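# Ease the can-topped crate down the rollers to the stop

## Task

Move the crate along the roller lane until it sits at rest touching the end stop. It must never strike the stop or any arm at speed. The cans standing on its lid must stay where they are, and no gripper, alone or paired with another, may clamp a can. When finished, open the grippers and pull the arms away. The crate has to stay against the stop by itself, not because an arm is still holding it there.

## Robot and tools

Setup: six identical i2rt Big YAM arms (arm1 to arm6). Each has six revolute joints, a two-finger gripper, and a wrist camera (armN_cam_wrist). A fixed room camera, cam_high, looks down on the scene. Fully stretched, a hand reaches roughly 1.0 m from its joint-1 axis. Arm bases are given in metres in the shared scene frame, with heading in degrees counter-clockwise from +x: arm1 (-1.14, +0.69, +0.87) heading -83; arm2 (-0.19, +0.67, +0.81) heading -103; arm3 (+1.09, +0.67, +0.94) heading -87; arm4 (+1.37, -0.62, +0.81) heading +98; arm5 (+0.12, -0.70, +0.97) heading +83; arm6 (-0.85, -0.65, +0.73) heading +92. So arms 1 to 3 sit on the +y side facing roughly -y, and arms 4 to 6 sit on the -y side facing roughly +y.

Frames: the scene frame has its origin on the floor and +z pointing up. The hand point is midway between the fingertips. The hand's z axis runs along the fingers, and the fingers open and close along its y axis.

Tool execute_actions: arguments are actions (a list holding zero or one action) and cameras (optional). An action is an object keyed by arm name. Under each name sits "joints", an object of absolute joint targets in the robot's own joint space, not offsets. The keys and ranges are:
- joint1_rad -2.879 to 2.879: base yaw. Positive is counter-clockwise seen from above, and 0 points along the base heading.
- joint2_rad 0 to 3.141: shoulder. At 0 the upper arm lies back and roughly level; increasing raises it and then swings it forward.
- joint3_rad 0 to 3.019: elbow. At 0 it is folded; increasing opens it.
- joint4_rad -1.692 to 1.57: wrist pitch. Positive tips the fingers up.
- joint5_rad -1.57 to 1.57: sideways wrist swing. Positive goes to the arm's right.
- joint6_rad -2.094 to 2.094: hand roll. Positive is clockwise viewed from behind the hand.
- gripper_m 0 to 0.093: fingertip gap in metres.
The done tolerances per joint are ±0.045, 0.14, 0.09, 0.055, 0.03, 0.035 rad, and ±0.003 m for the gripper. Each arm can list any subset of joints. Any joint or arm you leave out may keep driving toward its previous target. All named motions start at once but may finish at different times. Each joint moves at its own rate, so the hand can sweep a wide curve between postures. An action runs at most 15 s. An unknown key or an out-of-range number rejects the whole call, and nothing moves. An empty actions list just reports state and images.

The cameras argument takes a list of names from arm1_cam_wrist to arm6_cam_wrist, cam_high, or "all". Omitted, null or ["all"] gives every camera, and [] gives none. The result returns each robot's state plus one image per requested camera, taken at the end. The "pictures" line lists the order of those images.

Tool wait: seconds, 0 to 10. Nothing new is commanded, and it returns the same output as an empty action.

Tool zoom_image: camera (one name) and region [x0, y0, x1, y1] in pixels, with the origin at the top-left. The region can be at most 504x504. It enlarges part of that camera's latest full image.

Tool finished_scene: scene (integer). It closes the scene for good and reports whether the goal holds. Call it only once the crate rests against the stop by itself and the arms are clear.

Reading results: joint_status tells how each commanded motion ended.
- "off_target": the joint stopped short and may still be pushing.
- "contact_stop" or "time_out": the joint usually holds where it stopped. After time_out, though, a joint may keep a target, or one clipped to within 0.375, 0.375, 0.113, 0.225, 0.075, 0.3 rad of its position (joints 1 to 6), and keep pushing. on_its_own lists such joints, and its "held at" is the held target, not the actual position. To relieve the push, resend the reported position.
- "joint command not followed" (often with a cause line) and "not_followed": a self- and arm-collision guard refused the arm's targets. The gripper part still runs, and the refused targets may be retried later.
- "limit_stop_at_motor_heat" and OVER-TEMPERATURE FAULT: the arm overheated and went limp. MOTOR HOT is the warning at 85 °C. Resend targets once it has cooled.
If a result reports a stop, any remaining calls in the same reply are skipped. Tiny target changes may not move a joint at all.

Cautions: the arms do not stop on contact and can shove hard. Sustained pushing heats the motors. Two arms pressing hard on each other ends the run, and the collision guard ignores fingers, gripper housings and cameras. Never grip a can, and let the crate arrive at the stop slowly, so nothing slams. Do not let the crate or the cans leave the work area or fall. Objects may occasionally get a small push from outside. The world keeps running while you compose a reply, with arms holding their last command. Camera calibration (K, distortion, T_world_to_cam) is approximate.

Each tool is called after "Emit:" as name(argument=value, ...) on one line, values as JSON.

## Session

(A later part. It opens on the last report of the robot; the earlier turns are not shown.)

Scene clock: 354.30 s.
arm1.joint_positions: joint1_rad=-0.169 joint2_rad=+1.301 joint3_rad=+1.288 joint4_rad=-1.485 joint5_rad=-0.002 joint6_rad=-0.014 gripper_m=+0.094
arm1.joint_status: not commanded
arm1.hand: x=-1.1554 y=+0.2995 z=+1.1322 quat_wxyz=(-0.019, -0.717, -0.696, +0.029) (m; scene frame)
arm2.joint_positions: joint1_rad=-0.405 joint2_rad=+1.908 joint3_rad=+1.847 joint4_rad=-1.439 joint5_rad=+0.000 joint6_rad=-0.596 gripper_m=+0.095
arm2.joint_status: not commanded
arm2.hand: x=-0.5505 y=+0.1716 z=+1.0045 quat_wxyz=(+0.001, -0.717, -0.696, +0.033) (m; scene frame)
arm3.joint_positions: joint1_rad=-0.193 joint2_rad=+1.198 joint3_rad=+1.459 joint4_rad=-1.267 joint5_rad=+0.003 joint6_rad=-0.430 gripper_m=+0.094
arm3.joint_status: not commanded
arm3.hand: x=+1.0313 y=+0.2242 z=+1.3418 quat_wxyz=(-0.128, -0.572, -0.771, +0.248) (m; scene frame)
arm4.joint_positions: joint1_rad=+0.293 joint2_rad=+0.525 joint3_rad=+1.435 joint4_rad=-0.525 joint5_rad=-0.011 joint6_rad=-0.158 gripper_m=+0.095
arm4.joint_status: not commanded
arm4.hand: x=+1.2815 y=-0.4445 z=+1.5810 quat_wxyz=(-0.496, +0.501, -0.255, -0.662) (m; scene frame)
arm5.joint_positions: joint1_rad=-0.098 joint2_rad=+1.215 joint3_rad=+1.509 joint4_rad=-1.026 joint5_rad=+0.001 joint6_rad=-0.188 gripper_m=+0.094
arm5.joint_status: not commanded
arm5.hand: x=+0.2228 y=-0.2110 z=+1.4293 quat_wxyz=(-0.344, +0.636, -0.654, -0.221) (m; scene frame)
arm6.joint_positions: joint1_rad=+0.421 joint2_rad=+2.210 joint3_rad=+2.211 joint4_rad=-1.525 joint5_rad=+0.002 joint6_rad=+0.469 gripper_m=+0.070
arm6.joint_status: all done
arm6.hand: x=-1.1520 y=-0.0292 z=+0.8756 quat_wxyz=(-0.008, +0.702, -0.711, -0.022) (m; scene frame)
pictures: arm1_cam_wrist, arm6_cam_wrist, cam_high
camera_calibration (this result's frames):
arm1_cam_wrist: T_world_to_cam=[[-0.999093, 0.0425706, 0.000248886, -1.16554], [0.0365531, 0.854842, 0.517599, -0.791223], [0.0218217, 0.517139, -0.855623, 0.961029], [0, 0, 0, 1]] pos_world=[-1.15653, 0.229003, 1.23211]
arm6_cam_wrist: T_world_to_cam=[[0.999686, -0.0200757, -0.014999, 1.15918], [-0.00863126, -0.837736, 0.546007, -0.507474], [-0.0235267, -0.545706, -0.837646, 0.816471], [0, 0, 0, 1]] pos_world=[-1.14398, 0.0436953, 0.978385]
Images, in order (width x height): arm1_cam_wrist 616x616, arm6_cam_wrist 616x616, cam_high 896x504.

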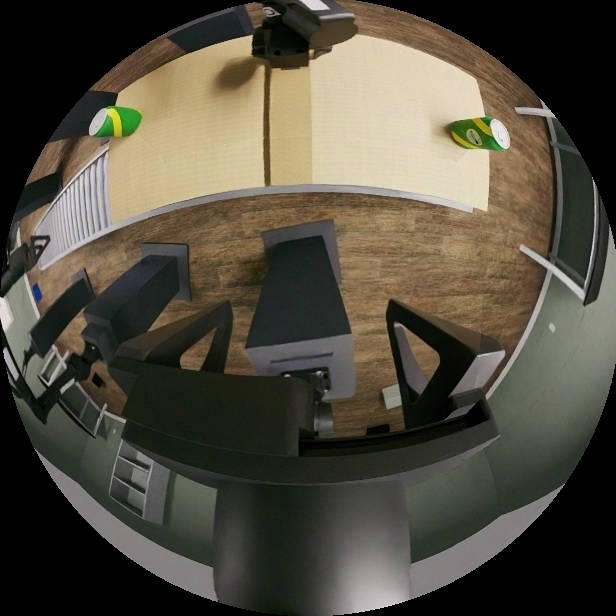

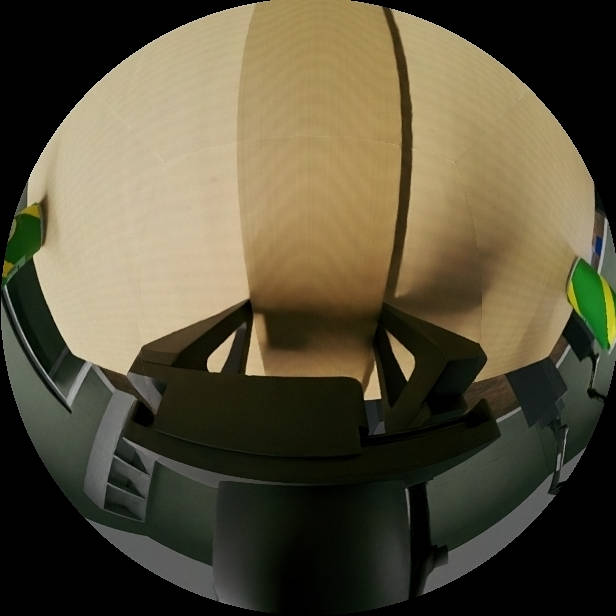

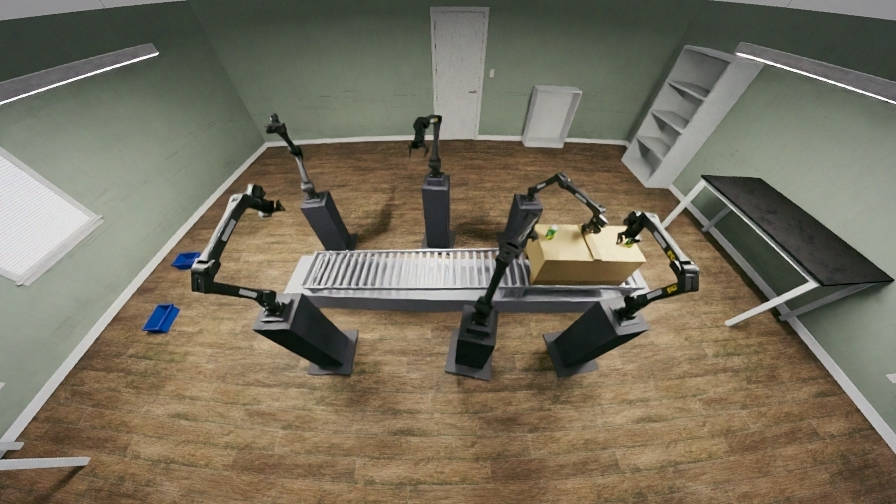

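Emit:
execute_actions(actions=[{"arm6":{"joints":{"joint1_rad":0.16,"joint2_rad":2.24,"joint6_rad":0.27}}}], cameras=["arm1_cam_wrist","arm6_cam_wrist","cam_high"])

Scene clock: 369.30 s.
arm1.joint_positions: joint1_rad=-0.169 joint2_rad=+1.301 joint3_rad=+1.288 joint4_rad=-1.485 joint5_rad=-0.002 joint6_rad=-0.014 gripper_m=+0.094
arm1.joint_status: not commanded
arm1.hand: x=-1.1554 y=+0.2995 z=+1.1322 quat_wxyz=(-0.019, -0.717, -0.696, +0.029) (m; scene frame)
arm2.joint_positions: joint1_rad=-0.405 joint2_rad=+1.908 joint3_rad=+1.847 joint4_rad=-1.439 joint5_rad=+0.000 joint6_rad=-0.596 gripper_m=+0.095
arm2.joint_status: not commanded
arm2.hand: x=-0.5505 y=+0.1716 z=+1.0045 quat_wxyz=(+0.001, -0.717, -0.696, +0.033) (m; scene frame)
arm3.joint_positions: joint1_rad=-0.193 joint2_rad=+1.198 joint3_rad=+1.459 joint4_rad=-1.267 joint5_rad=+0.003 joint6_rad=-0.430 gripper_m=+0.094
arm3.joint_status: not commanded
arm3.hand: x=+1.0313 y=+0.2242 z=+1.3418 quat_wxyz=(-0.128, -0.572, -0.771, +0.248) (m; scene frame)
arm4.joint_positions: joint1_rad=+0.293 joint2_rad=+0.525 joint3_rad=+1.435 joint4_rad=-0.525 joint5_rad=-0.011 joint6_rad=-0.158 gripper_m=+0.095
arm4.joint_status: not commanded
arm4.hand: x=+1.2815 y=-0.4445 z=+1.5810 quat_wxyz=(-0.496, +0.501, -0.255, -0.662) (m; scene frame)
arm5.joint_positions: joint1_rad=-0.098 joint2_rad=+1.215 joint3_rad=+1.509 joint4_rad=-1.026 joint5_rad=+0.001 joint6_rad=-0.188 gripper_m=+0.094
arm5.joint_status: not commanded
arm5.hand: x=+0.2228 y=-0.2110 z=+1.4293 quat_wxyz=(-0.344, +0.636, -0.654, -0.221) (m; scene frame)
arm6.joint_positions: joint1_rad=+0.147 joint2_rad=+2.210 joint3_rad=+2.211 joint4_rad=-1.525 joint5_rad=+0.005 joint6_rad=+0.268 gripper_m=+0.070
arm6.joint_status: all done
arm6.hand: x=-0.9708 y=+0.0304 z=+0.8752 quat_wxyz=(-0.014, +0.676, -0.737, -0.018) (m; scene frame)
pictures: arm1_cam_wrist, arm6_cam_wrist, cam_high
camera_calibration (this result's frames):
arm1_cam_wrist: T_world_to_cam=[[-0.999093, 0.0425706, 0.000248886, -1.16554], [0.0365531, 0.854842, 0.517599, -0.791223], [0.0218217, 0.517139, -0.855623, 0.961029], [0, 0, 0, 1]] pos_world=[-1.15653, 0.229003, 1.23211]
arm6_cam_wrist: T_world_to_cam=[[0.99565, -0.0931252, -0.00293848, 0.966984], [-0.0766107, -0.836219, 0.543017, -0.519198], [-0.0530258, -0.54043, -0.839716, 0.825946], [0, 0, 0, 1]] pos_world=[-0.958757, 0.102253, 0.978335]
Images, in order (width x height): arm1_cam_wrist 616x616, arm6_cam_wrist 616x616, cam_high 896x504.

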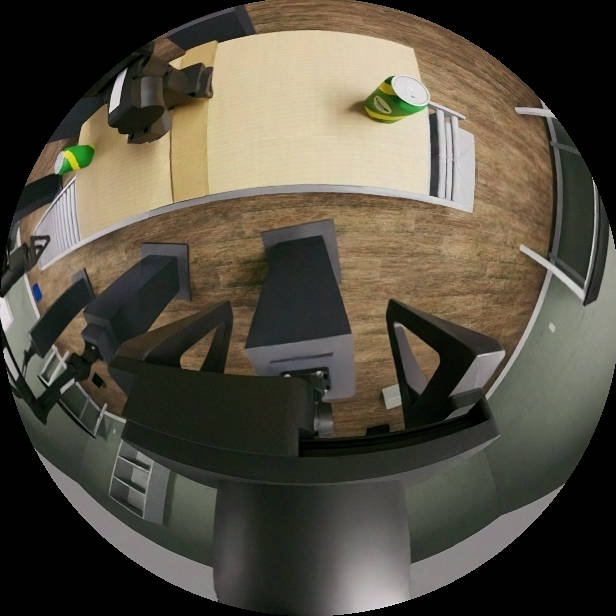

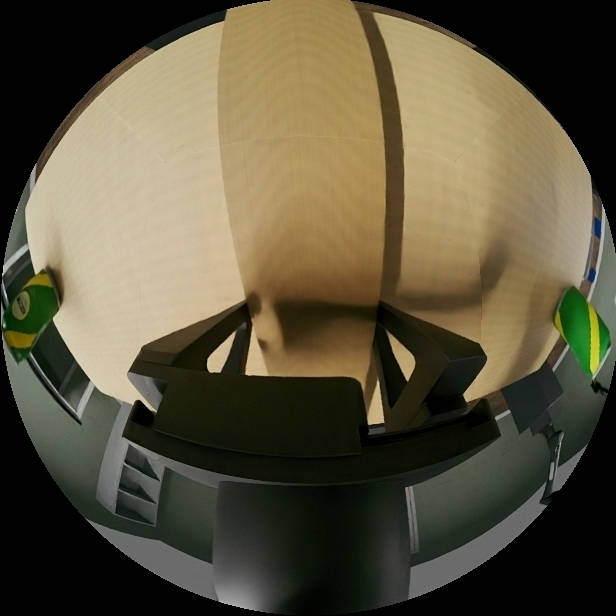

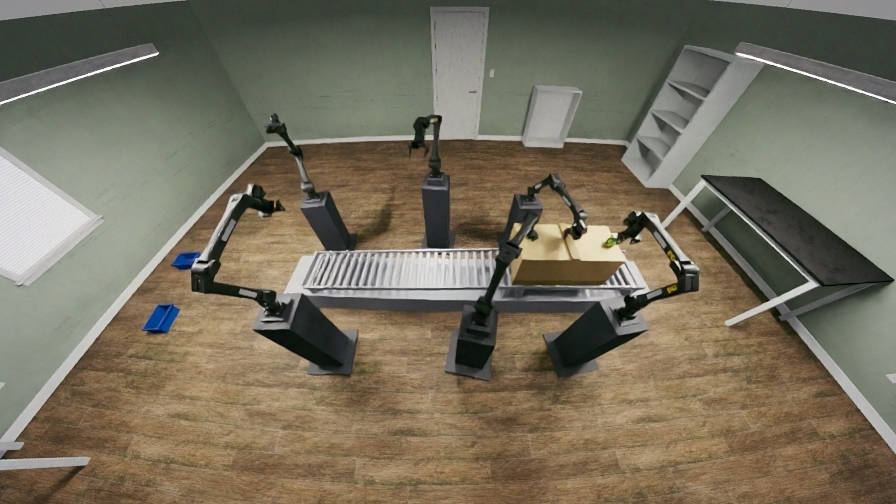

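Emit:
execute_actions(actions=[{"arm6":{"joints":{"joint1_rad":-0.14,"joint2_rad":2.25,"joint6_rad":0.0}},"arm2":{"joints":{"joint1_rad":-0.2,"joint2_rad":1.55,"joint6_rad":-0.44}}}], cameras=["arm1_cam_wrist","arm6_cam_wrist","cam_high"])

Scene clock: 473.47 s.
arm1.joint_positions: joint1_rad=-0.169 joint2_rad=+1.301 joint3_rad=+1.288 joint4_rad=-1.485 joint5_rad=-0.002 joint6_rad=-0.014 gripper_m=+0.094
arm1.joint_status: not commanded
arm1.hand: x=-1.1554 y=+0.2995 z=+1.1322 quat_wxyz=(-0.019, -0.717, -0.696, +0.029) (m; scene frame)
arm2.joint_positions: joint1_rad=-0.191 joint2_rad=+1.545 joint3_rad=+1.859 joint4_rad=-1.440 joint5_rad=-0.002 joint6_rad=-0.454 gripper_m=+0.095
arm2.joint_status: all done
arm2.hand: x=-0.4112 y=+0.1597 z=+1.2132 quat_wxyz=(-0.070, -0.675, -0.706, +0.205) (m; scene frame)
arm3.joint_positions: joint1_rad=-0.193 joint2_rad=+1.198 joint3_rad=+1.459 joint4_rad=-1.267 joint5_rad=+0.003 joint6_rad=-0.430 gripper_m=+0.094
arm3.joint_status: not commanded
arm3.hand: x=+1.0313 y=+0.2242 z=+1.3418 quat_wxyz=(-0.128, -0.572, -0.771, +0.248) (m; scene frame)
arm4.joint_positions: joint1_rad=+0.293 joint2_rad=+0.525 joint3_rad=+1.435 joint4_rad=-0.525 joint5_rad=-0.011 joint6_rad=-0.158 gripper_m=+0.095
arm4.joint_status: not commanded
arm4.hand: x=+1.2815 y=-0.4445 z=+1.5810 quat_wxyz=(-0.496, +0.501, -0.255, -0.662) (m; scene frame)
arm5.joint_positions: joint1_rad=-0.098 joint2_rad=+1.215 joint3_rad=+1.509 joint4_rad=-1.026 joint5_rad=+0.001 joint6_rad=-0.188 gripper_m=+0.094
arm5.joint_status: not commanded
arm5.hand: x=+0.2228 y=-0.2110 z=+1.4293 quat_wxyz=(-0.344, +0.636, -0.654, -0.221) (m; scene frame)
arm6.joint_positions: joint1_rad=-0.116 joint2_rad=+2.217 joint3_rad=+2.221 joint4_rad=-1.523 joint5_rad=-0.007 joint6_rad=-0.009 gripper_m=+0.070
arm6.joint_status: all done
arm6.hand: x=-0.7901 y=+0.0426 z=+0.8750 quat_wxyz=(-0.017, +0.681, -0.732, -0.020) (m; scene frame)
pictures: arm1_cam_wrist, arm6_cam_wrist, cam_high
camera_calibration (this result's frames):
arm1_cam_wrist: T_world_to_cam=[[-0.999093, 0.0425706, 0.000248886, -1.16554], [0.0365531, 0.854842, 0.517599, -0.791223], [0.0218217, 0.517139, -0.855623, 0.961029], [0, 0, 0, 1]] pos_world=[-1.15653, 0.229003, 1.23211]
arm6_cam_wrist: T_world_to_cam=[[0.996827, -0.0795847, -0.00141269, 0.787247], [-0.0663573, -0.840689, 0.537437, -0.481846], [-0.0439594, -0.535638, -0.843302, 0.852035], [0, 0, 0, 1]] pos_world=[-0.779269, 0.113953, 0.978597]
Images, in order (width x height): arm1_cam_wrist 616x616, arm6_cam_wrist 616x616, cam_high 896x504.

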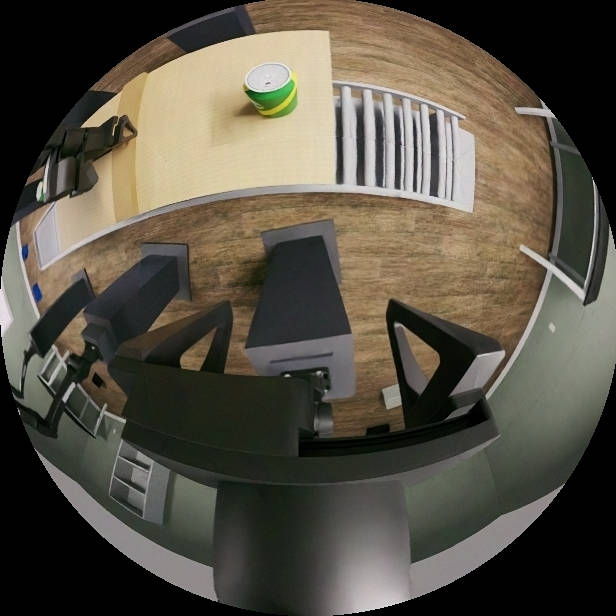

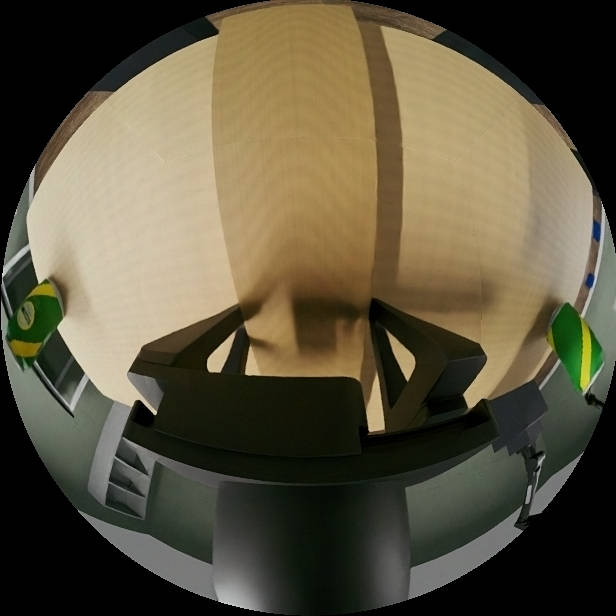

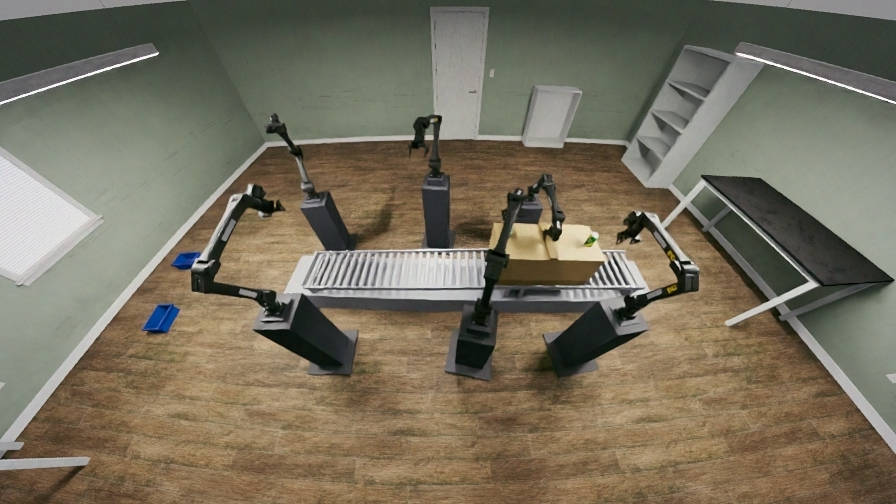

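Emit:
execute_actions(actions=[{"arm6":{"joints":{"joint1_rad":-0.32,"joint2_rad":2.275,"joint3_rad":2.225,"joint6_rad":-0.25}},"arm2":{"joints":{"joint3_rad":1.59,"joint4_rad":-1.14}}}], cameras=["arm2_cam_wrist","arm6_cam_wrist","cam_high"])

Scene clock: 485.83 s.
arm1.joint_positions: joint1_rad=-0.169 joint2_rad=+1.301 joint3_rad=+1.288 joint4_rad=-1.485 joint5_rad=-0.002 joint6_rad=-0.014 gripper_m=+0.094
arm1.joint_status: not commanded
arm1.hand: x=-1.1554 y=+0.2995 z=+1.1322 quat_wxyz=(-0.019, -0.717, -0.696, +0.029) (m; scene frame)
arm2.joint_positions: joint1_rad=-0.191 joint2_rad=+1.544 joint3_rad=+1.586 joint4_rad=-1.158 joint5_rad=-0.002 joint6_rad=-0.453 gripper_m=+0.095
arm2.joint_status: all done
arm2.hand: x=-0.4200 y=+0.1426 z=+1.1121 quat_wxyz=(-0.072, -0.674, -0.705, +0.209) (m; scene frame)
arm3.joint_positions: joint1_rad=-0.193 joint2_rad=+1.198 joint3_rad=+1.459 joint4_rad=-1.267 joint5_rad=+0.003 joint6_rad=-0.430 gripper_m=+0.094
arm3.joint_status: not commanded
arm3.hand: x=+1.0313 y=+0.2242 z=+1.3418 quat_wxyz=(-0.128, -0.572, -0.771, +0.248) (m; scene frame)
arm4.joint_positions: joint1_rad=+0.293 joint2_rad=+0.525 joint3_rad=+1.435 joint4_rad=-0.525 joint5_rad=-0.011 joint6_rad=-0.158 gripper_m=+0.095
arm4.joint_status: not commanded
arm4.hand: x=+1.2815 y=-0.4445 z=+1.5810 quat_wxyz=(-0.496, +0.501, -0.255, -0.662) (m; scene frame)
arm5.joint_positions: joint1_rad=-0.098 joint2_rad=+1.215 joint3_rad=+1.509 joint4_rad=-1.026 joint5_rad=+0.001 joint6_rad=-0.188 gripper_m=+0.094
arm5.joint_status: not commanded
arm5.hand: x=+0.2228 y=-0.2110 z=+1.4293 quat_wxyz=(-0.344, +0.636, -0.654, -0.221) (m; scene frame)
arm6.joint_positions: joint1_rad=-0.315 joint2_rad=+2.228 joint3_rad=+2.238 joint4_rad=-1.517 joint5_rad=-0.008 joint6_rad=-0.255 gripper_m=+0.070
arm6.joint_status: all done
arm6.hand: x=-0.6524 y=+0.0233 z=+0.8741 quat_wxyz=(-0.025, +0.698, -0.715, -0.019) (m; scene frame)
pictures: arm2_cam_wrist, arm6_cam_wrist, cam_high
camera_calibration (this result's frames):
arm2_cam_wrist: T_world_to_cam=[[-0.981723, -0.00613353, 0.190218, -0.620904], [0.0369993, 0.97426, 0.222369, -0.36446], [-0.186686, 0.225343, -0.956226, 1.07982], [0, 0, 0, 1]] pos_world=[-0.394485, 0.107942, 1.2317]
arm6_cam_wrist: T_world_to_cam=[[0.999393, -0.0323596, 0.0128891, 0.636481], [-0.0342854, -0.848588, 0.527942, -0.459114], [-0.00614649, -0.528063, -0.849183, 0.876668], [0, 0, 0, 1]] pos_world=[-0.646447, 0.0939341, 0.978633]
Images, in order (width x height): arm2_cam_wrist 616x616, arm6_cam_wrist 616x616, cam_high 896x504.

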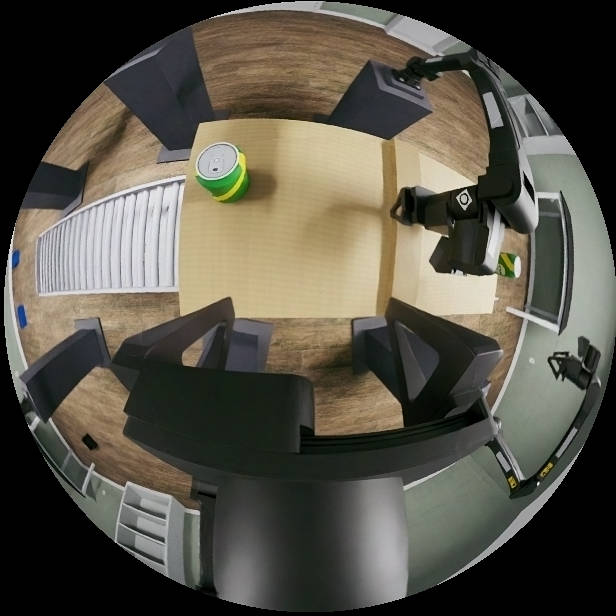

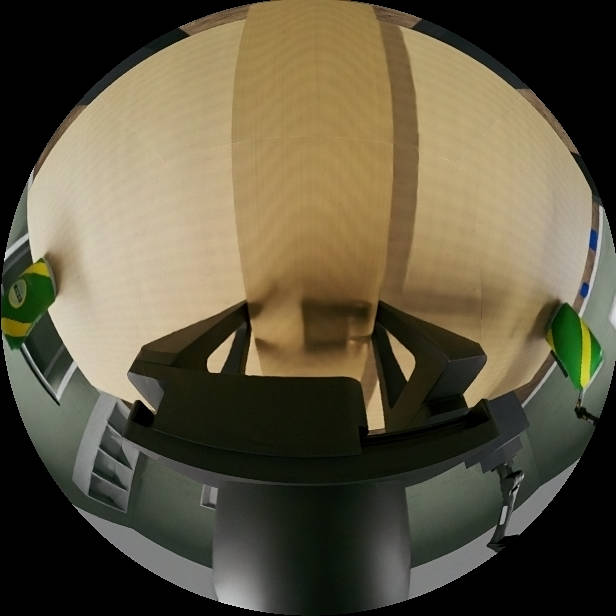

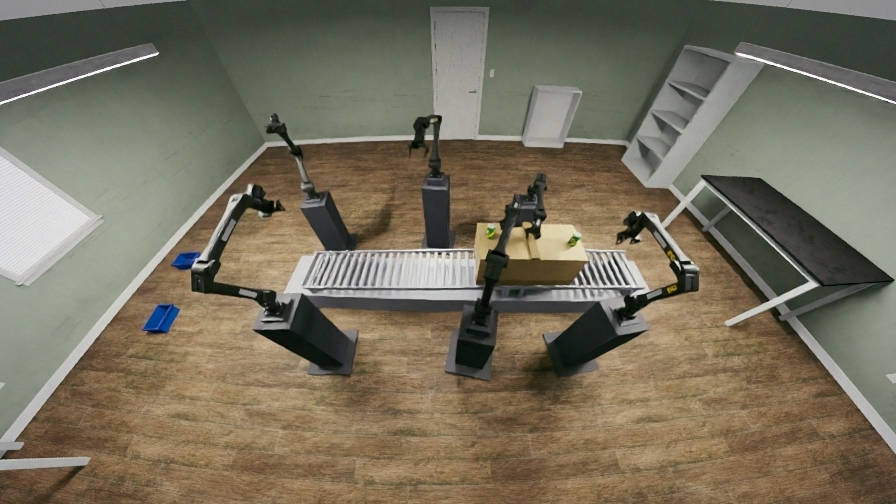

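Emit:
execute_actions(actions=[{"arm6":{"joints":{"joint1_rad":-0.49,"joint2_rad":2.29,"joint6_rad":-0.47}}}], cameras=["arm2_cam_wrist","arm6_cam_wrist","cam_high"])

Scene clock: 501.27 s.
arm1.joint_positions: joint1_rad=-0.169 joint2_rad=+1.301 joint3_rad=+1.288 joint4_rad=-1.485 joint5_rad=-0.002 joint6_rad=-0.014 gripper_m=+0.094
arm1.joint_status: not commanded
arm1.hand: x=-1.1554 y=+0.2995 z=+1.1322 quat_wxyz=(-0.019, -0.717, -0.696, +0.029) (m; scene frame)
arm2.joint_positions: joint1_rad=-0.191 joint2_rad=+1.544 joint3_rad=+1.586 joint4_rad=-1.158 joint5_rad=-0.002 joint6_rad=-0.453 gripper_m=+0.095
arm2.joint_status: not commanded
arm2.hand: x=-0.4200 y=+0.1426 z=+1.1121 quat_wxyz=(-0.072, -0.674, -0.705, +0.209) (m; scene frame)
arm3.joint_positions: joint1_rad=-0.193 joint2_rad=+1.198 joint3_rad=+1.459 joint4_rad=-1.267 joint5_rad=+0.003 joint6_rad=-0.430 gripper_m=+0.094
arm3.joint_status: not commanded
arm3.hand: x=+1.0313 y=+0.2242 z=+1.3418 quat_wxyz=(-0.128, -0.572, -0.771, +0.248) (m; scene frame)
arm4.joint_positions: joint1_rad=+0.293 joint2_rad=+0.525 joint3_rad=+1.435 joint4_rad=-0.525 joint5_rad=-0.011 joint6_rad=-0.158 gripper_m=+0.095
arm4.joint_status: not commanded
arm4.hand: x=+1.2815 y=-0.4445 z=+1.5810 quat_wxyz=(-0.496, +0.501, -0.255, -0.662) (m; scene frame)
arm5.joint_positions: joint1_rad=-0.098 joint2_rad=+1.215 joint3_rad=+1.509 joint4_rad=-1.026 joint5_rad=+0.001 joint6_rad=-0.188 gripper_m=+0.094
arm5.joint_status: not commanded
arm5.hand: x=+0.2228 y=-0.2110 z=+1.4293 quat_wxyz=(-0.344, +0.636, -0.654, -0.221) (m; scene frame)
arm6.joint_positions: joint1_rad=-0.583 joint2_rad=+2.255 joint3_rad=+2.271 joint4_rad=-1.424 joint5_rad=+0.022 joint6_rad=-0.489 gripper_m=+0.070
arm6.joint_status: joint1_rad off_target (ended at -0.583, target -0.490); the others done
arm6.hand: x=-0.4589 y=-0.0285 z=+0.8707 quat_wxyz=(-0.081, +0.683, -0.726, -0.011) (m; scene frame)
pictures: arm2_cam_wrist, arm6_cam_wrist, cam_high
camera_calibration (this result's frames):
arm2_cam_wrist: T_world_to_cam=[[-0.981723, -0.00613353, 0.190218, -0.620904], [0.0369993, 0.97426, 0.222369, -0.36446], [-0.186686, 0.225343, -0.956226, 1.07982], [0, 0, 0, 1]] pos_world=[-0.394485, 0.107942, 1.2317]
arm6_cam_wrist: T_world_to_cam=[[0.992171, -0.0751473, 0.0997458, 0.361291], [-0.113224, -0.878279, 0.464549, -0.476522], [0.052695, -0.472206, -0.879912, 0.902964], [0, 0, 0, 1]] pos_world=[-0.459998, 0.0350155, 0.979859]
Images, in order (width x height): arm2_cam_wrist 616x616, arm6_cam_wrist 616x616, cam_high 896x504.

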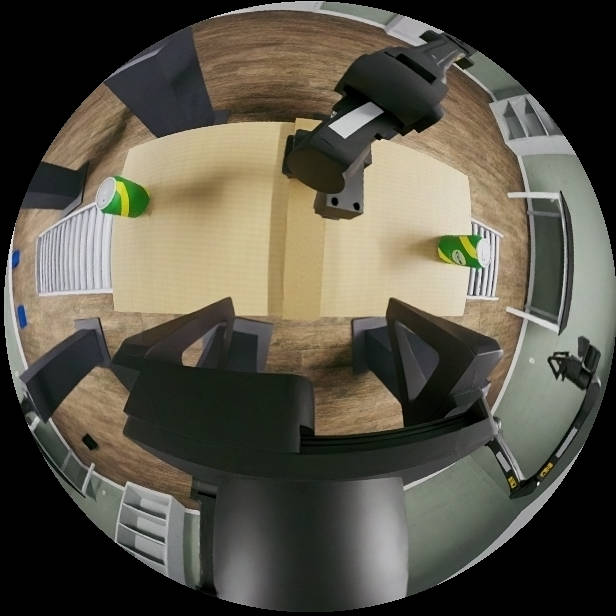

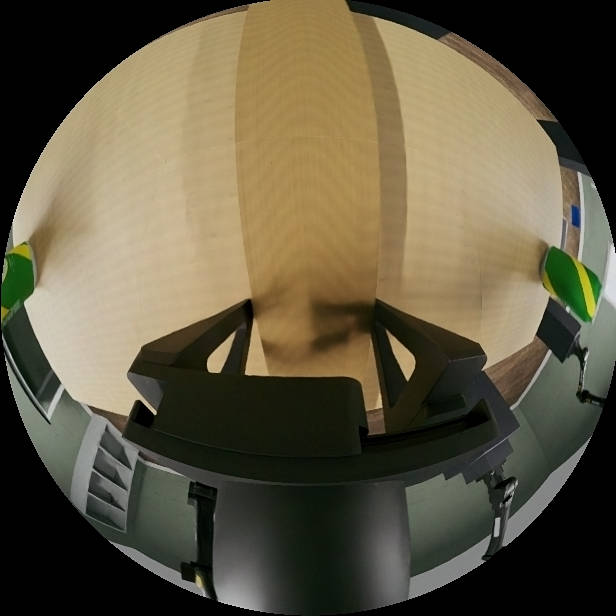

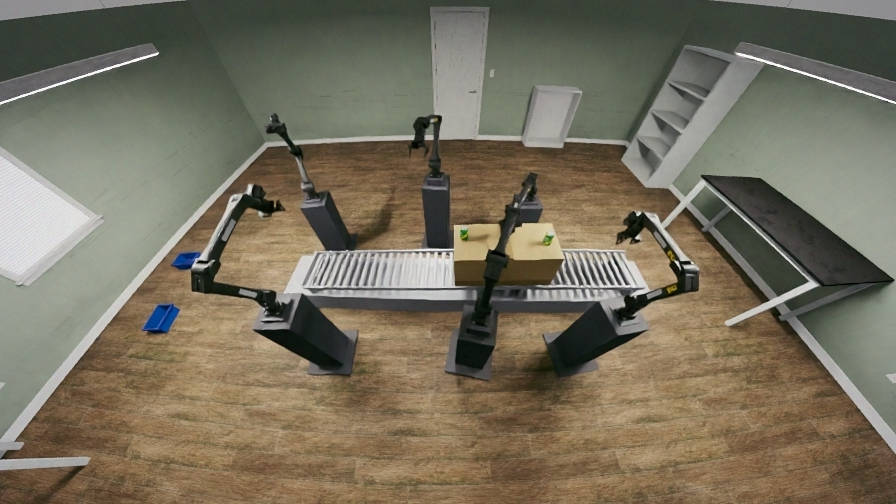

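Emit:
execute_actions(actions=[{"arm6":{"joints":{"gripper_m":0.045,"joint6_rad":-0.55}},"arm2":{"joints":{"joint1_rad":-0.262,"joint2_rad":1.835,"joint3_rad":1.495,"joint6_rad":-0.53}}}], cameras=["arm2_cam_wrist","arm6_cam_wrist"])

Scene clock: 516.30 s.
arm1.joint_positions: joint1_rad=-0.169 joint2_rad=+1.301 joint3_rad=+1.288 joint4_rad=-1.485 joint5_rad=-0.002 joint6_rad=-0.014 gripper_m=+0.094
arm1.joint_status: not commanded
arm1.hand: x=-1.1554 y=+0.2995 z=+1.1322 quat_wxyz=(-0.019, -0.717, -0.696, +0.029) (m; scene frame)
arm2.joint_positions: joint1_rad=-0.261 joint2_rad=+1.849 joint3_rad=+1.477 joint4_rad=-1.150 joint5_rad=-0.001 joint6_rad=-0.516 gripper_m=+0.095
arm2.joint_status: all done
arm2.hand: x=-0.4527 y=+0.1718 z=+0.8981 quat_wxyz=(+0.000, -0.694, -0.719, +0.021) (m; scene frame)
arm3.joint_positions: joint1_rad=-0.193 joint2_rad=+1.198 joint3_rad=+1.459 joint4_rad=-1.267 joint5_rad=+0.003 joint6_rad=-0.430 gripper_m=+0.094
arm3.joint_status: not commanded
arm3.hand: x=+1.0313 y=+0.2242 z=+1.3418 quat_wxyz=(-0.128, -0.572, -0.771, +0.248) (m; scene frame)
arm4.joint_positions: joint1_rad=+0.293 joint2_rad=+0.525 joint3_rad=+1.435 joint4_rad=-0.525 joint5_rad=-0.011 joint6_rad=-0.158 gripper_m=+0.095
arm4.joint_status: not commanded
arm4.hand: x=+1.2815 y=-0.4445 z=+1.5810 quat_wxyz=(-0.496, +0.501, -0.255, -0.662) (m; scene frame)
arm5.joint_positions: joint1_rad=-0.098 joint2_rad=+1.215 joint3_rad=+1.509 joint4_rad=-1.026 joint5_rad=+0.001 joint6_rad=-0.188 gripper_m=+0.094
arm5.joint_status: not commanded
arm5.hand: x=+0.2228 y=-0.2110 z=+1.4293 quat_wxyz=(-0.344, +0.636, -0.654, -0.221) (m; scene frame)
arm6.joint_positions: joint1_rad=-0.582 joint2_rad=+2.255 joint3_rad=+2.271 joint4_rad=-1.423 joint5_rad=+0.029 joint6_rad=-0.502 gripper_m=+0.063
arm6.joint_status: joint6_rad time_out (moved -0.013 of -0.061); gripper_m off_target (ended at +0.063, target +0.045)
arm6.on_its_own: joint6_rad reads -0.502 and still pushes toward -0.550 since a time_out
arm6.hand: x=-0.4585 y=-0.0286 z=+0.8708 quat_wxyz=(-0.082, +0.688, -0.721, -0.007) (m; scene frame)
pictures: arm2_cam_wrist, arm6_cam_wrist
camera_calibration (this result's frames):
arm2_cam_wrist: T_world_to_cam=[[-0.999191, -0.0337697, 0.0218531, -0.464018], [-0.0155542, 0.825408, 0.564322, -0.649469], [-0.0370948, 0.563526, -0.825265, 0.754436], [0, 0, 0, 1]] pos_world=[-0.445759, 0.0952625, 0.99926]
arm6_cam_wrist: T_world_to_cam=[[0.992207, -0.0623563, 0.107875, 0.354191], [-0.106008, -0.87743, 0.467845, -0.476152], [0.0654796, -0.475635, -0.877202, 0.906326], [0, 0, 0, 1]] pos_world=[-0.461252, 0.0353765, 0.979589]
Images, in order (width x height): arm2_cam_wrist 616x616, arm6_cam_wrist 616x616.

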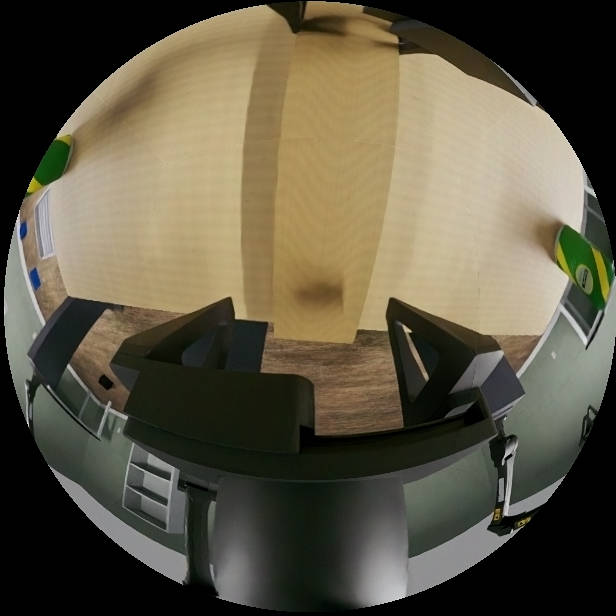

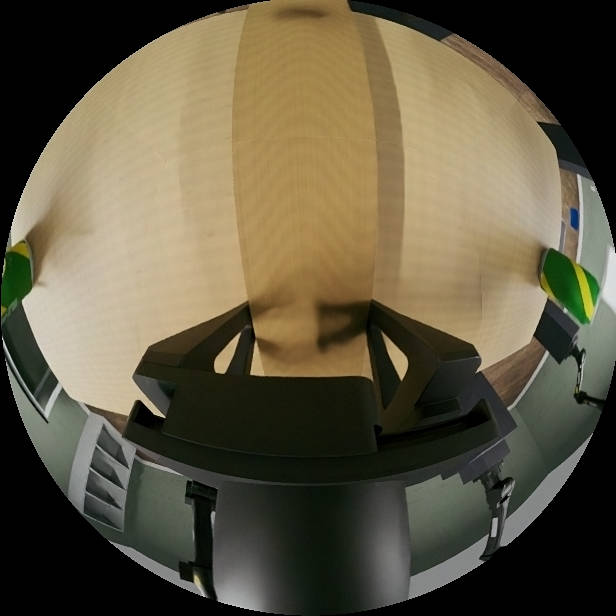

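Emit:
execute_actions(actions=[{"arm2":{"joints":{"joint2_rad":1.945,"joint4_rad":-1.10,"joint5_rad":0.06,"joint6_rad":-0.43}},"arm6":{"joints":{"joint6_rad":-0.502}}}], cameras=["arm2_cam_wrist"])

Scene clock: 551.43 s.
arm1.joint_positions: joint1_rad=-0.169 joint2_rad=+1.301 joint3_rad=+1.288 joint4_rad=-1.485 joint5_rad=-0.002 joint6_rad=-0.014 gripper_m=+0.094
arm1.joint_status: not commanded
arm1.hand: x=-1.1554 y=+0.2995 z=+1.1322 quat_wxyz=(-0.019, -0.717, -0.696, +0.029) (m; scene frame)
arm2.joint_positions: joint1_rad=-0.261 joint2_rad=+1.850 joint3_rad=+1.477 joint4_rad=-1.130 joint5_rad=+0.035 joint6_rad=-0.511 gripper_m=+0.095
arm2.joint_status: joint6_rad time_out (moved +0.005 of +0.086); the others done
arm2.on_its_own: joint6_rad is held at -0.512, not at your -0.430, since a time_out
arm2.hand: x=-0.4603 y=+0.1705 z=+0.8983 quat_wxyz=(+0.014, -0.696, -0.717, +0.035) (m; scene frame)
arm3.joint_positions: joint1_rad=-0.193 joint2_rad=+1.198 joint3_rad=+1.459 joint4_rad=-1.267 joint5_rad=+0.003 joint6_rad=-0.430 gripper_m=+0.094
arm3.joint_status: not commanded
arm3.hand: x=+1.0313 y=+0.2242 z=+1.3418 quat_wxyz=(-0.128, -0.572, -0.771, +0.248) (m; scene frame)
arm4.joint_positions: joint1_rad=+0.293 joint2_rad=+0.525 joint3_rad=+1.435 joint4_rad=-0.525 joint5_rad=-0.011 joint6_rad=-0.158 gripper_m=+0.095
arm4.joint_status: not commanded
arm4.hand: x=+1.2815 y=-0.4445 z=+1.5810 quat_wxyz=(-0.496, +0.501, -0.255, -0.662) (m; scene frame)
arm5.joint_positions: joint1_rad=-0.098 joint2_rad=+1.215 joint3_rad=+1.509 joint4_rad=-1.026 joint5_rad=+0.001 joint6_rad=-0.188 gripper_m=+0.094
arm5.joint_status: not commanded
arm5.hand: x=+0.2228 y=-0.2110 z=+1.4293 quat_wxyz=(-0.344, +0.636, -0.654, -0.221) (m; scene frame)
arm6.joint_positions: joint1_rad=-0.582 joint2_rad=+2.255 joint3_rad=+2.271 joint4_rad=-1.423 joint5_rad=+0.029 joint6_rad=-0.500 gripper_m=+0.063
arm6.joint_status: all done
arm6.hand: x=-0.4585 y=-0.0286 z=+0.8708 quat_wxyz=(-0.082, +0.687, -0.722, -0.007) (m; scene frame)
pictures: arm2_cam_wrist
joint command not followed: on one or more control steps a check withheld the commanded joint targets of the arm2 arm, and it was not sent them on those steps.
cause: the commanded joint targets would bring a part of the robot too close to another arm (this arm's wrist (the part past joint 4) and the other arm's wrist (the part past joint 4), along the way the arms are being sent); next, command targets that bring no part of the robot closer to that arm.
camera_calibration (this result's frames):
arm2_cam_wrist: T_world_to_cam=[[-0.9977, -0.0268714, 0.0622344, -0.508488], [0.0129333, 0.825755, 0.563881, -0.635129], [-0.0665426, 0.563388, -0.823508, 0.73998], [0, 0, 0, 1]] pos_world=[-0.449864, 0.0939011, 0.999162]
Images, in order (width x height): arm2_cam_wrist 616x616.

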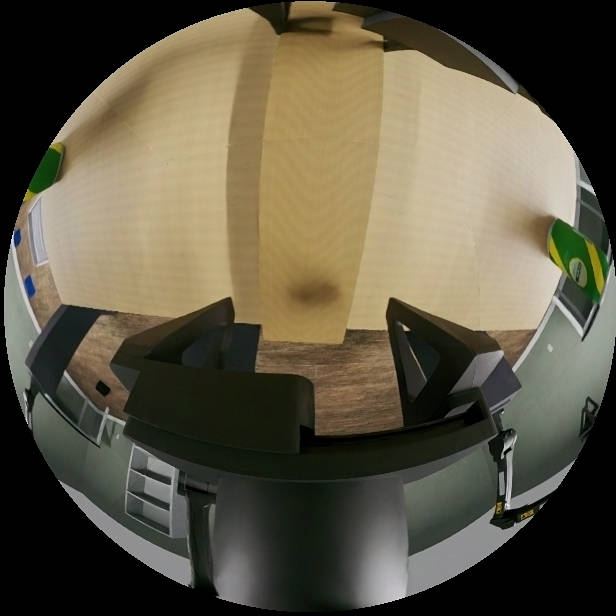

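Emit:
execute_actions(actions=[{"arm2":{"joints":{"joint2_rad":1.845,"joint3_rad":1.355,"joint4_rad":-0.95,"joint5_rad":0.04,"joint6_rad":-0.44}}}], cameras=["arm2_cam_wrist","cam_high"])

Scene clock: 568.87 s.
arm1.joint_positions: joint1_rad=-0.169 joint2_rad=+1.301 joint3_rad=+1.288 joint4_rad=-1.485 joint5_rad=-0.002 joint6_rad=-0.014 gripper_m=+0.094
arm1.joint_status: not commanded
arm1.hand: x=-1.1554 y=+0.2995 z=+1.1322 quat_wxyz=(-0.019, -0.717, -0.696, +0.029) (m; scene frame)
arm2.joint_positions: joint1_rad=-0.261 joint2_rad=+1.844 joint3_rad=+1.358 joint4_rad=-0.965 joint5_rad=+0.038 joint6_rad=-0.454 gripper_m=+0.095
arm2.joint_status: all done
arm2.hand: x=-0.4578 y=+0.1776 z=+0.8611 quat_wxyz=(+0.007, -0.716, -0.696, +0.061) (m; scene frame)
arm3.joint_positions: joint1_rad=-0.193 joint2_rad=+1.198 joint3_rad=+1.459 joint4_rad=-1.267 joint5_rad=+0.003 joint6_rad=-0.430 gripper_m=+0.094
arm3.joint_status: not commanded
arm3.hand: x=+1.0313 y=+0.2242 z=+1.3418 quat_wxyz=(-0.128, -0.572, -0.771, +0.248) (m; scene frame)
arm4.joint_positions: joint1_rad=+0.293 joint2_rad=+0.525 joint3_rad=+1.435 joint4_rad=-0.525 joint5_rad=-0.011 joint6_rad=-0.158 gripper_m=+0.095
arm4.joint_status: not commanded
arm4.hand: x=+1.2815 y=-0.4445 z=+1.5810 quat_wxyz=(-0.496, +0.501, -0.255, -0.662) (m; scene frame)
arm5.joint_positions: joint1_rad=-0.098 joint2_rad=+1.215 joint3_rad=+1.509 joint4_rad=-1.026 joint5_rad=+0.001 joint6_rad=-0.188 gripper_m=+0.094
arm5.joint_status: not commanded
arm5.hand: x=+0.2228 y=-0.2110 z=+1.4293 quat_wxyz=(-0.344, +0.636, -0.654, -0.221) (m; scene frame)
arm6.joint_positions: joint1_rad=-0.582 joint2_rad=+2.255 joint3_rad=+2.271 joint4_rad=-1.423 joint5_rad=+0.029 joint6_rad=-0.499 gripper_m=+0.063
arm6.joint_status: not commanded
arm6.hand: x=-0.4585 y=-0.0286 z=+0.8708 quat_wxyz=(-0.082, +0.687, -0.722, -0.007) (m; scene frame)
pictures: arm2_cam_wrist, cam_high
camera_calibration (this result's frames):
arm2_cam_wrist: T_world_to_cam=[[-0.995749, 0.0328388, 0.0860572, -0.533683], [0.0731198, 0.849987, 0.521704, -0.560519], [-0.0560154, 0.525779, -0.848775, 0.738804], [0, 0, 0, 1]] pos_world=[-0.449045, 0.105511, 0.96543]
Images, in order (width x height): arm2_cam_wrist 616x616, cam_high 896x504.

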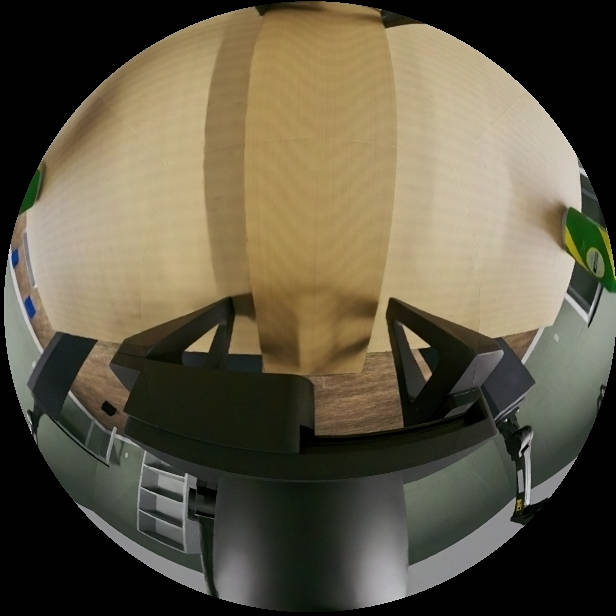

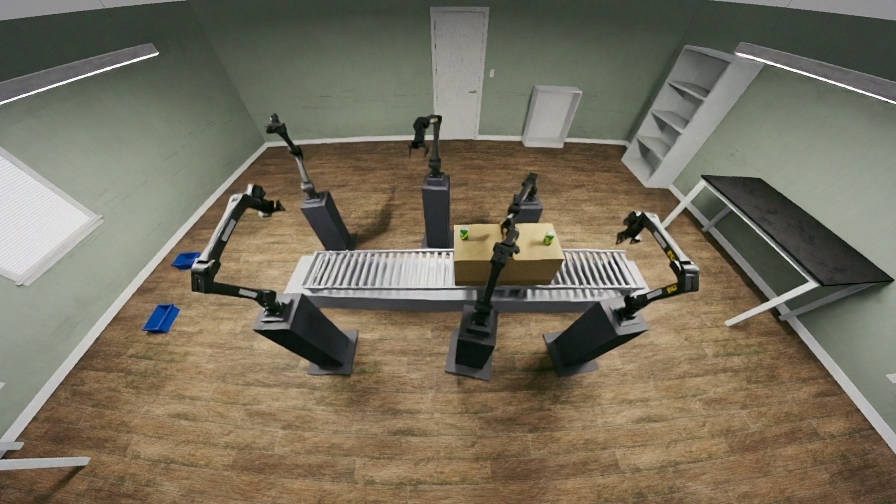

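Emit:
execute_actions(actions=[{"arm2":{"joints":{"joint3_rad":1.335,"gripper_m":0.064}},"arm6":{"joints":{"joint1_rad":-0.6,"gripper_m":0.093}},"arm5":{"joints":{"joint1_rad":-0.12,"joint2_rad":1.6}}}], cameras=["arm2_cam_wrist","arm6_cam_wrist"])

Scene clock: 616.73 s.
arm1.joint_positions: joint1_rad=-0.169 joint2_rad=+1.301 joint3_rad=+1.288 joint4_rad=-1.485 joint5_rad=-0.002 joint6_rad=-0.014 gripper_m=+0.094
arm1.joint_status: not commanded
arm1.hand: x=-1.1554 y=+0.2995 z=+1.1322 quat_wxyz=(-0.019, -0.717, -0.696, +0.029) (m; scene frame)
arm2.joint_positions: joint1_rad=-0.240 joint2_rad=+1.834 joint3_rad=+1.335 joint4_rad=-0.960 joint5_rad=+0.032 joint6_rad=-0.430 gripper_m=+0.064
arm2.joint_status: all done
arm2.hand: x=-0.4433 y=+0.1785 z=+0.8584 quat_wxyz=(+0.003, -0.717, -0.695, +0.056) (m; scene frame)
arm3.joint_positions: joint1_rad=-0.193 joint2_rad=+1.198 joint3_rad=+1.459 joint4_rad=-1.267 joint5_rad=+0.003 joint6_rad=-0.430 gripper_m=+0.094
arm3.joint_status: not commanded
arm3.hand: x=+1.0313 y=+0.2242 z=+1.3418 quat_wxyz=(-0.128, -0.572, -0.771, +0.248) (m; scene frame)
arm4.joint_positions: joint1_rad=+0.293 joint2_rad=+0.525 joint3_rad=+1.435 joint4_rad=-0.525 joint5_rad=-0.011 joint6_rad=-0.158 gripper_m=+0.095
arm4.joint_status: not commanded
arm4.hand: x=+1.2815 y=-0.4445 z=+1.5810 quat_wxyz=(-0.496, +0.501, -0.255, -0.662) (m; scene frame)
arm5.joint_positions: joint1_rad=-0.111 joint2_rad=+1.620 joint3_rad=+1.523 joint4_rad=-1.017 joint5_rad=+0.001 joint6_rad=-0.188 gripper_m=+0.094
arm5.joint_status: all done
arm5.hand: x=+0.2530 y=-0.1200 z=+1.2217 quat_wxyz=(-0.194, +0.674, -0.703, -0.120) (m; scene frame)
arm6.joint_positions: joint1_rad=-0.606 joint2_rad=+2.249 joint3_rad=+2.265 joint4_rad=-1.459 joint5_rad=+0.004 joint6_rad=-0.517 gripper_m=+0.093
arm6.joint_status: all done
arm6.hand: x=-0.4527 y=-0.0444 z=+0.8715 quat_wxyz=(-0.062, +0.686, -0.725, -0.013) (m; scene frame)
pictures: arm2_cam_wrist, arm6_cam_wrist
camera_calibration (this result's frames):
arm2_cam_wrist: T_world_to_cam=[[-0.996528, 0.0357718, 0.0751884, -0.510636], [0.0699771, 0.849177, 0.523451, -0.563651], [-0.0451235, 0.526895, -0.848732, 0.74143], [0, 0, 0, 1]] pos_world=[-0.435965, 0.106251, 0.962713]
arm6_cam_wrist: T_world_to_cam=[[0.995306, -0.0656295, 0.071124, 0.380728], [-0.0920909, -0.868209, 0.487577, -0.500212], [0.0297511, -0.491838, -0.870178, 0.876062], [0, 0, 0, 1]] pos_world=[-0.451069, 0.0215791, 0.979142]
Images, in order (width x height): arm2_cam_wrist 616x616, arm6_cam_wrist 616x616.

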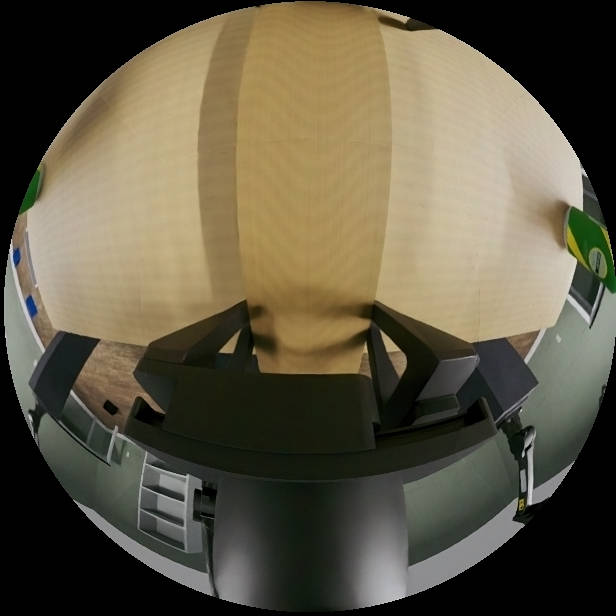

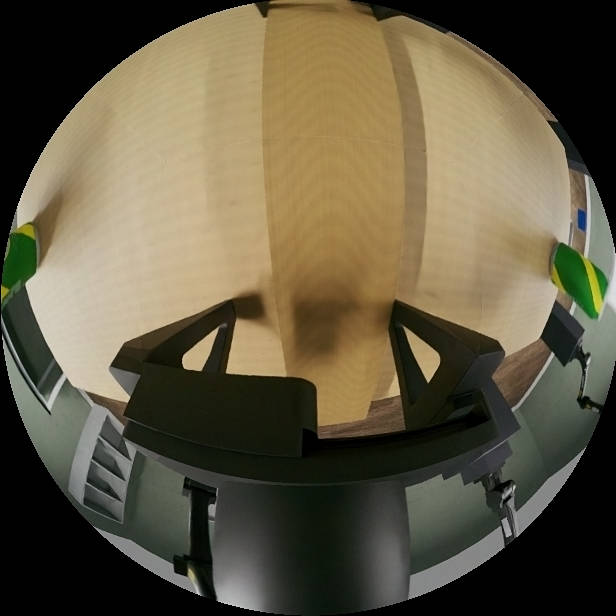

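Emit:
execute_actions(actions=[{"arm2":{"joints":{"joint1_rad":0.0,"joint2_rad":1.915,"joint4_rad":-1.0,"joint5_rad":0.08,"joint6_rad":-0.22,"gripper_m":0.07}},"arm6":{"joints":{"joint1_rad":-0.62,"joint2_rad":1.4}}}], cameras=["arm2_cam_wrist","cam_high"])

Scene clock: 652.83 s.
arm1.joint_positions: joint1_rad=-0.169 joint2_rad=+1.301 joint3_rad=+1.288 joint4_rad=-1.485 joint5_rad=-0.002 joint6_rad=-0.014 gripper_m=+0.094
arm1.joint_status: not commanded
arm1.hand: x=-1.1554 y=+0.2995 z=+1.1322 quat_wxyz=(-0.019, -0.717, -0.696, +0.029) (m; scene frame)
arm2.joint_positions: joint1_rad=+0.085 joint2_rad=+1.847 joint3_rad=+1.326 joint4_rad=-1.044 joint5_rad=+0.033 joint6_rad=-0.204 gripper_m=+0.070
arm2.joint_status: joint1_rad off_target (ended at +0.085, target +0.000); joint5_rad off_target (ended at +0.033, target +0.080); the others done
arm2.hand: x=-0.2708 y=+0.1499 z=+0.8459 quat_wxyz=(+0.019, -0.682, -0.731, +0.010) (m; scene frame)
arm3.joint_positions: joint1_rad=-0.193 joint2_rad=+1.198 joint3_rad=+1.459 joint4_rad=-1.267 joint5_rad=+0.003 joint6_rad=-0.430 gripper_m=+0.094
arm3.joint_status: not commanded
arm3.hand: x=+1.0313 y=+0.2242 z=+1.3418 quat_wxyz=(-0.128, -0.572, -0.771, +0.248) (m; scene frame)
arm4.joint_positions: joint1_rad=+0.293 joint2_rad=+0.525 joint3_rad=+1.435 joint4_rad=-0.525 joint5_rad=-0.011 joint6_rad=-0.158 gripper_m=+0.095
arm4.joint_status: not commanded
arm4.hand: x=+1.2815 y=-0.4445 z=+1.5810 quat_wxyz=(-0.496, +0.501, -0.255, -0.662) (m; scene frame)
arm5.joint_positions: joint1_rad=-0.111 joint2_rad=+1.620 joint3_rad=+1.523 joint4_rad=-1.017 joint5_rad=+0.001 joint6_rad=-0.188 gripper_m=+0.094
arm5.joint_status: not commanded
arm5.hand: x=+0.2530 y=-0.1200 z=+1.2217 quat_wxyz=(-0.194, +0.674, -0.703, -0.120) (m; scene frame)
arm6.joint_positions: joint1_rad=-0.629 joint2_rad=+1.395 joint3_rad=+2.208 joint4_rad=-1.507 joint5_rad=+0.005 joint6_rad=-0.514 gripper_m=+0.093
arm6.joint_status: all done
arm6.hand: x=-0.5797 y=-0.2611 z=+1.3619 quat_wxyz=(-0.413, +0.614, -0.666, -0.095) (m; scene frame)
pictures: arm2_cam_wrist, cam_high
camera_calibration (this result's frames):
arm2_cam_wrist: T_world_to_cam=[[-0.997173, -0.0678107, 0.0323646, -0.285127], [-0.0349555, 0.799945, 0.599055, -0.629971], [-0.0665122, 0.59623, -0.800054, 0.696292], [0, 0, 0, 1]] pos_world=[-0.26003, 0.0694568, 0.943686]
Images, in order (width x height): arm2_cam_wrist 616x616, cam_high 896x504.

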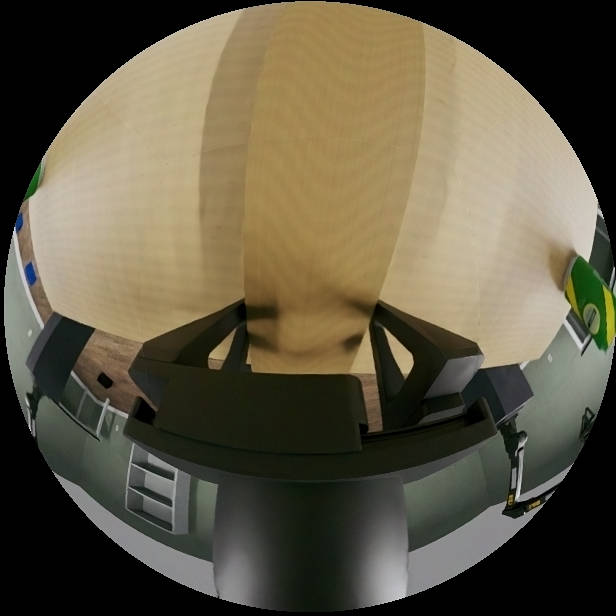

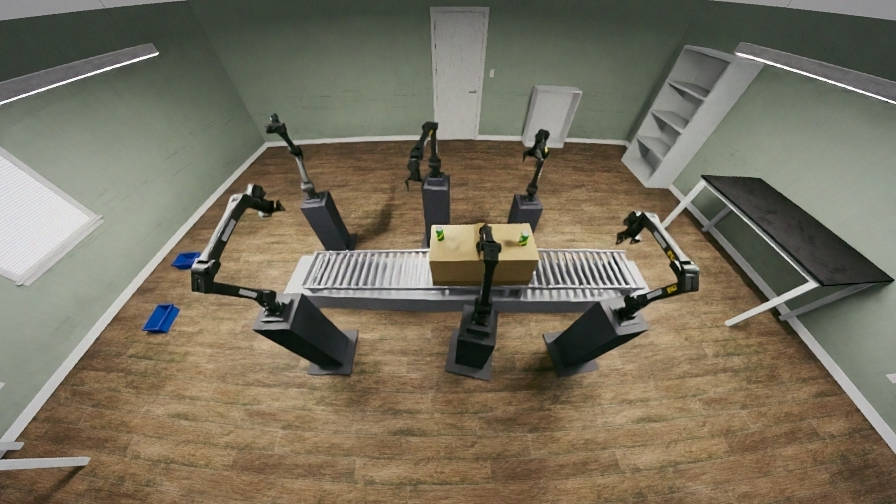

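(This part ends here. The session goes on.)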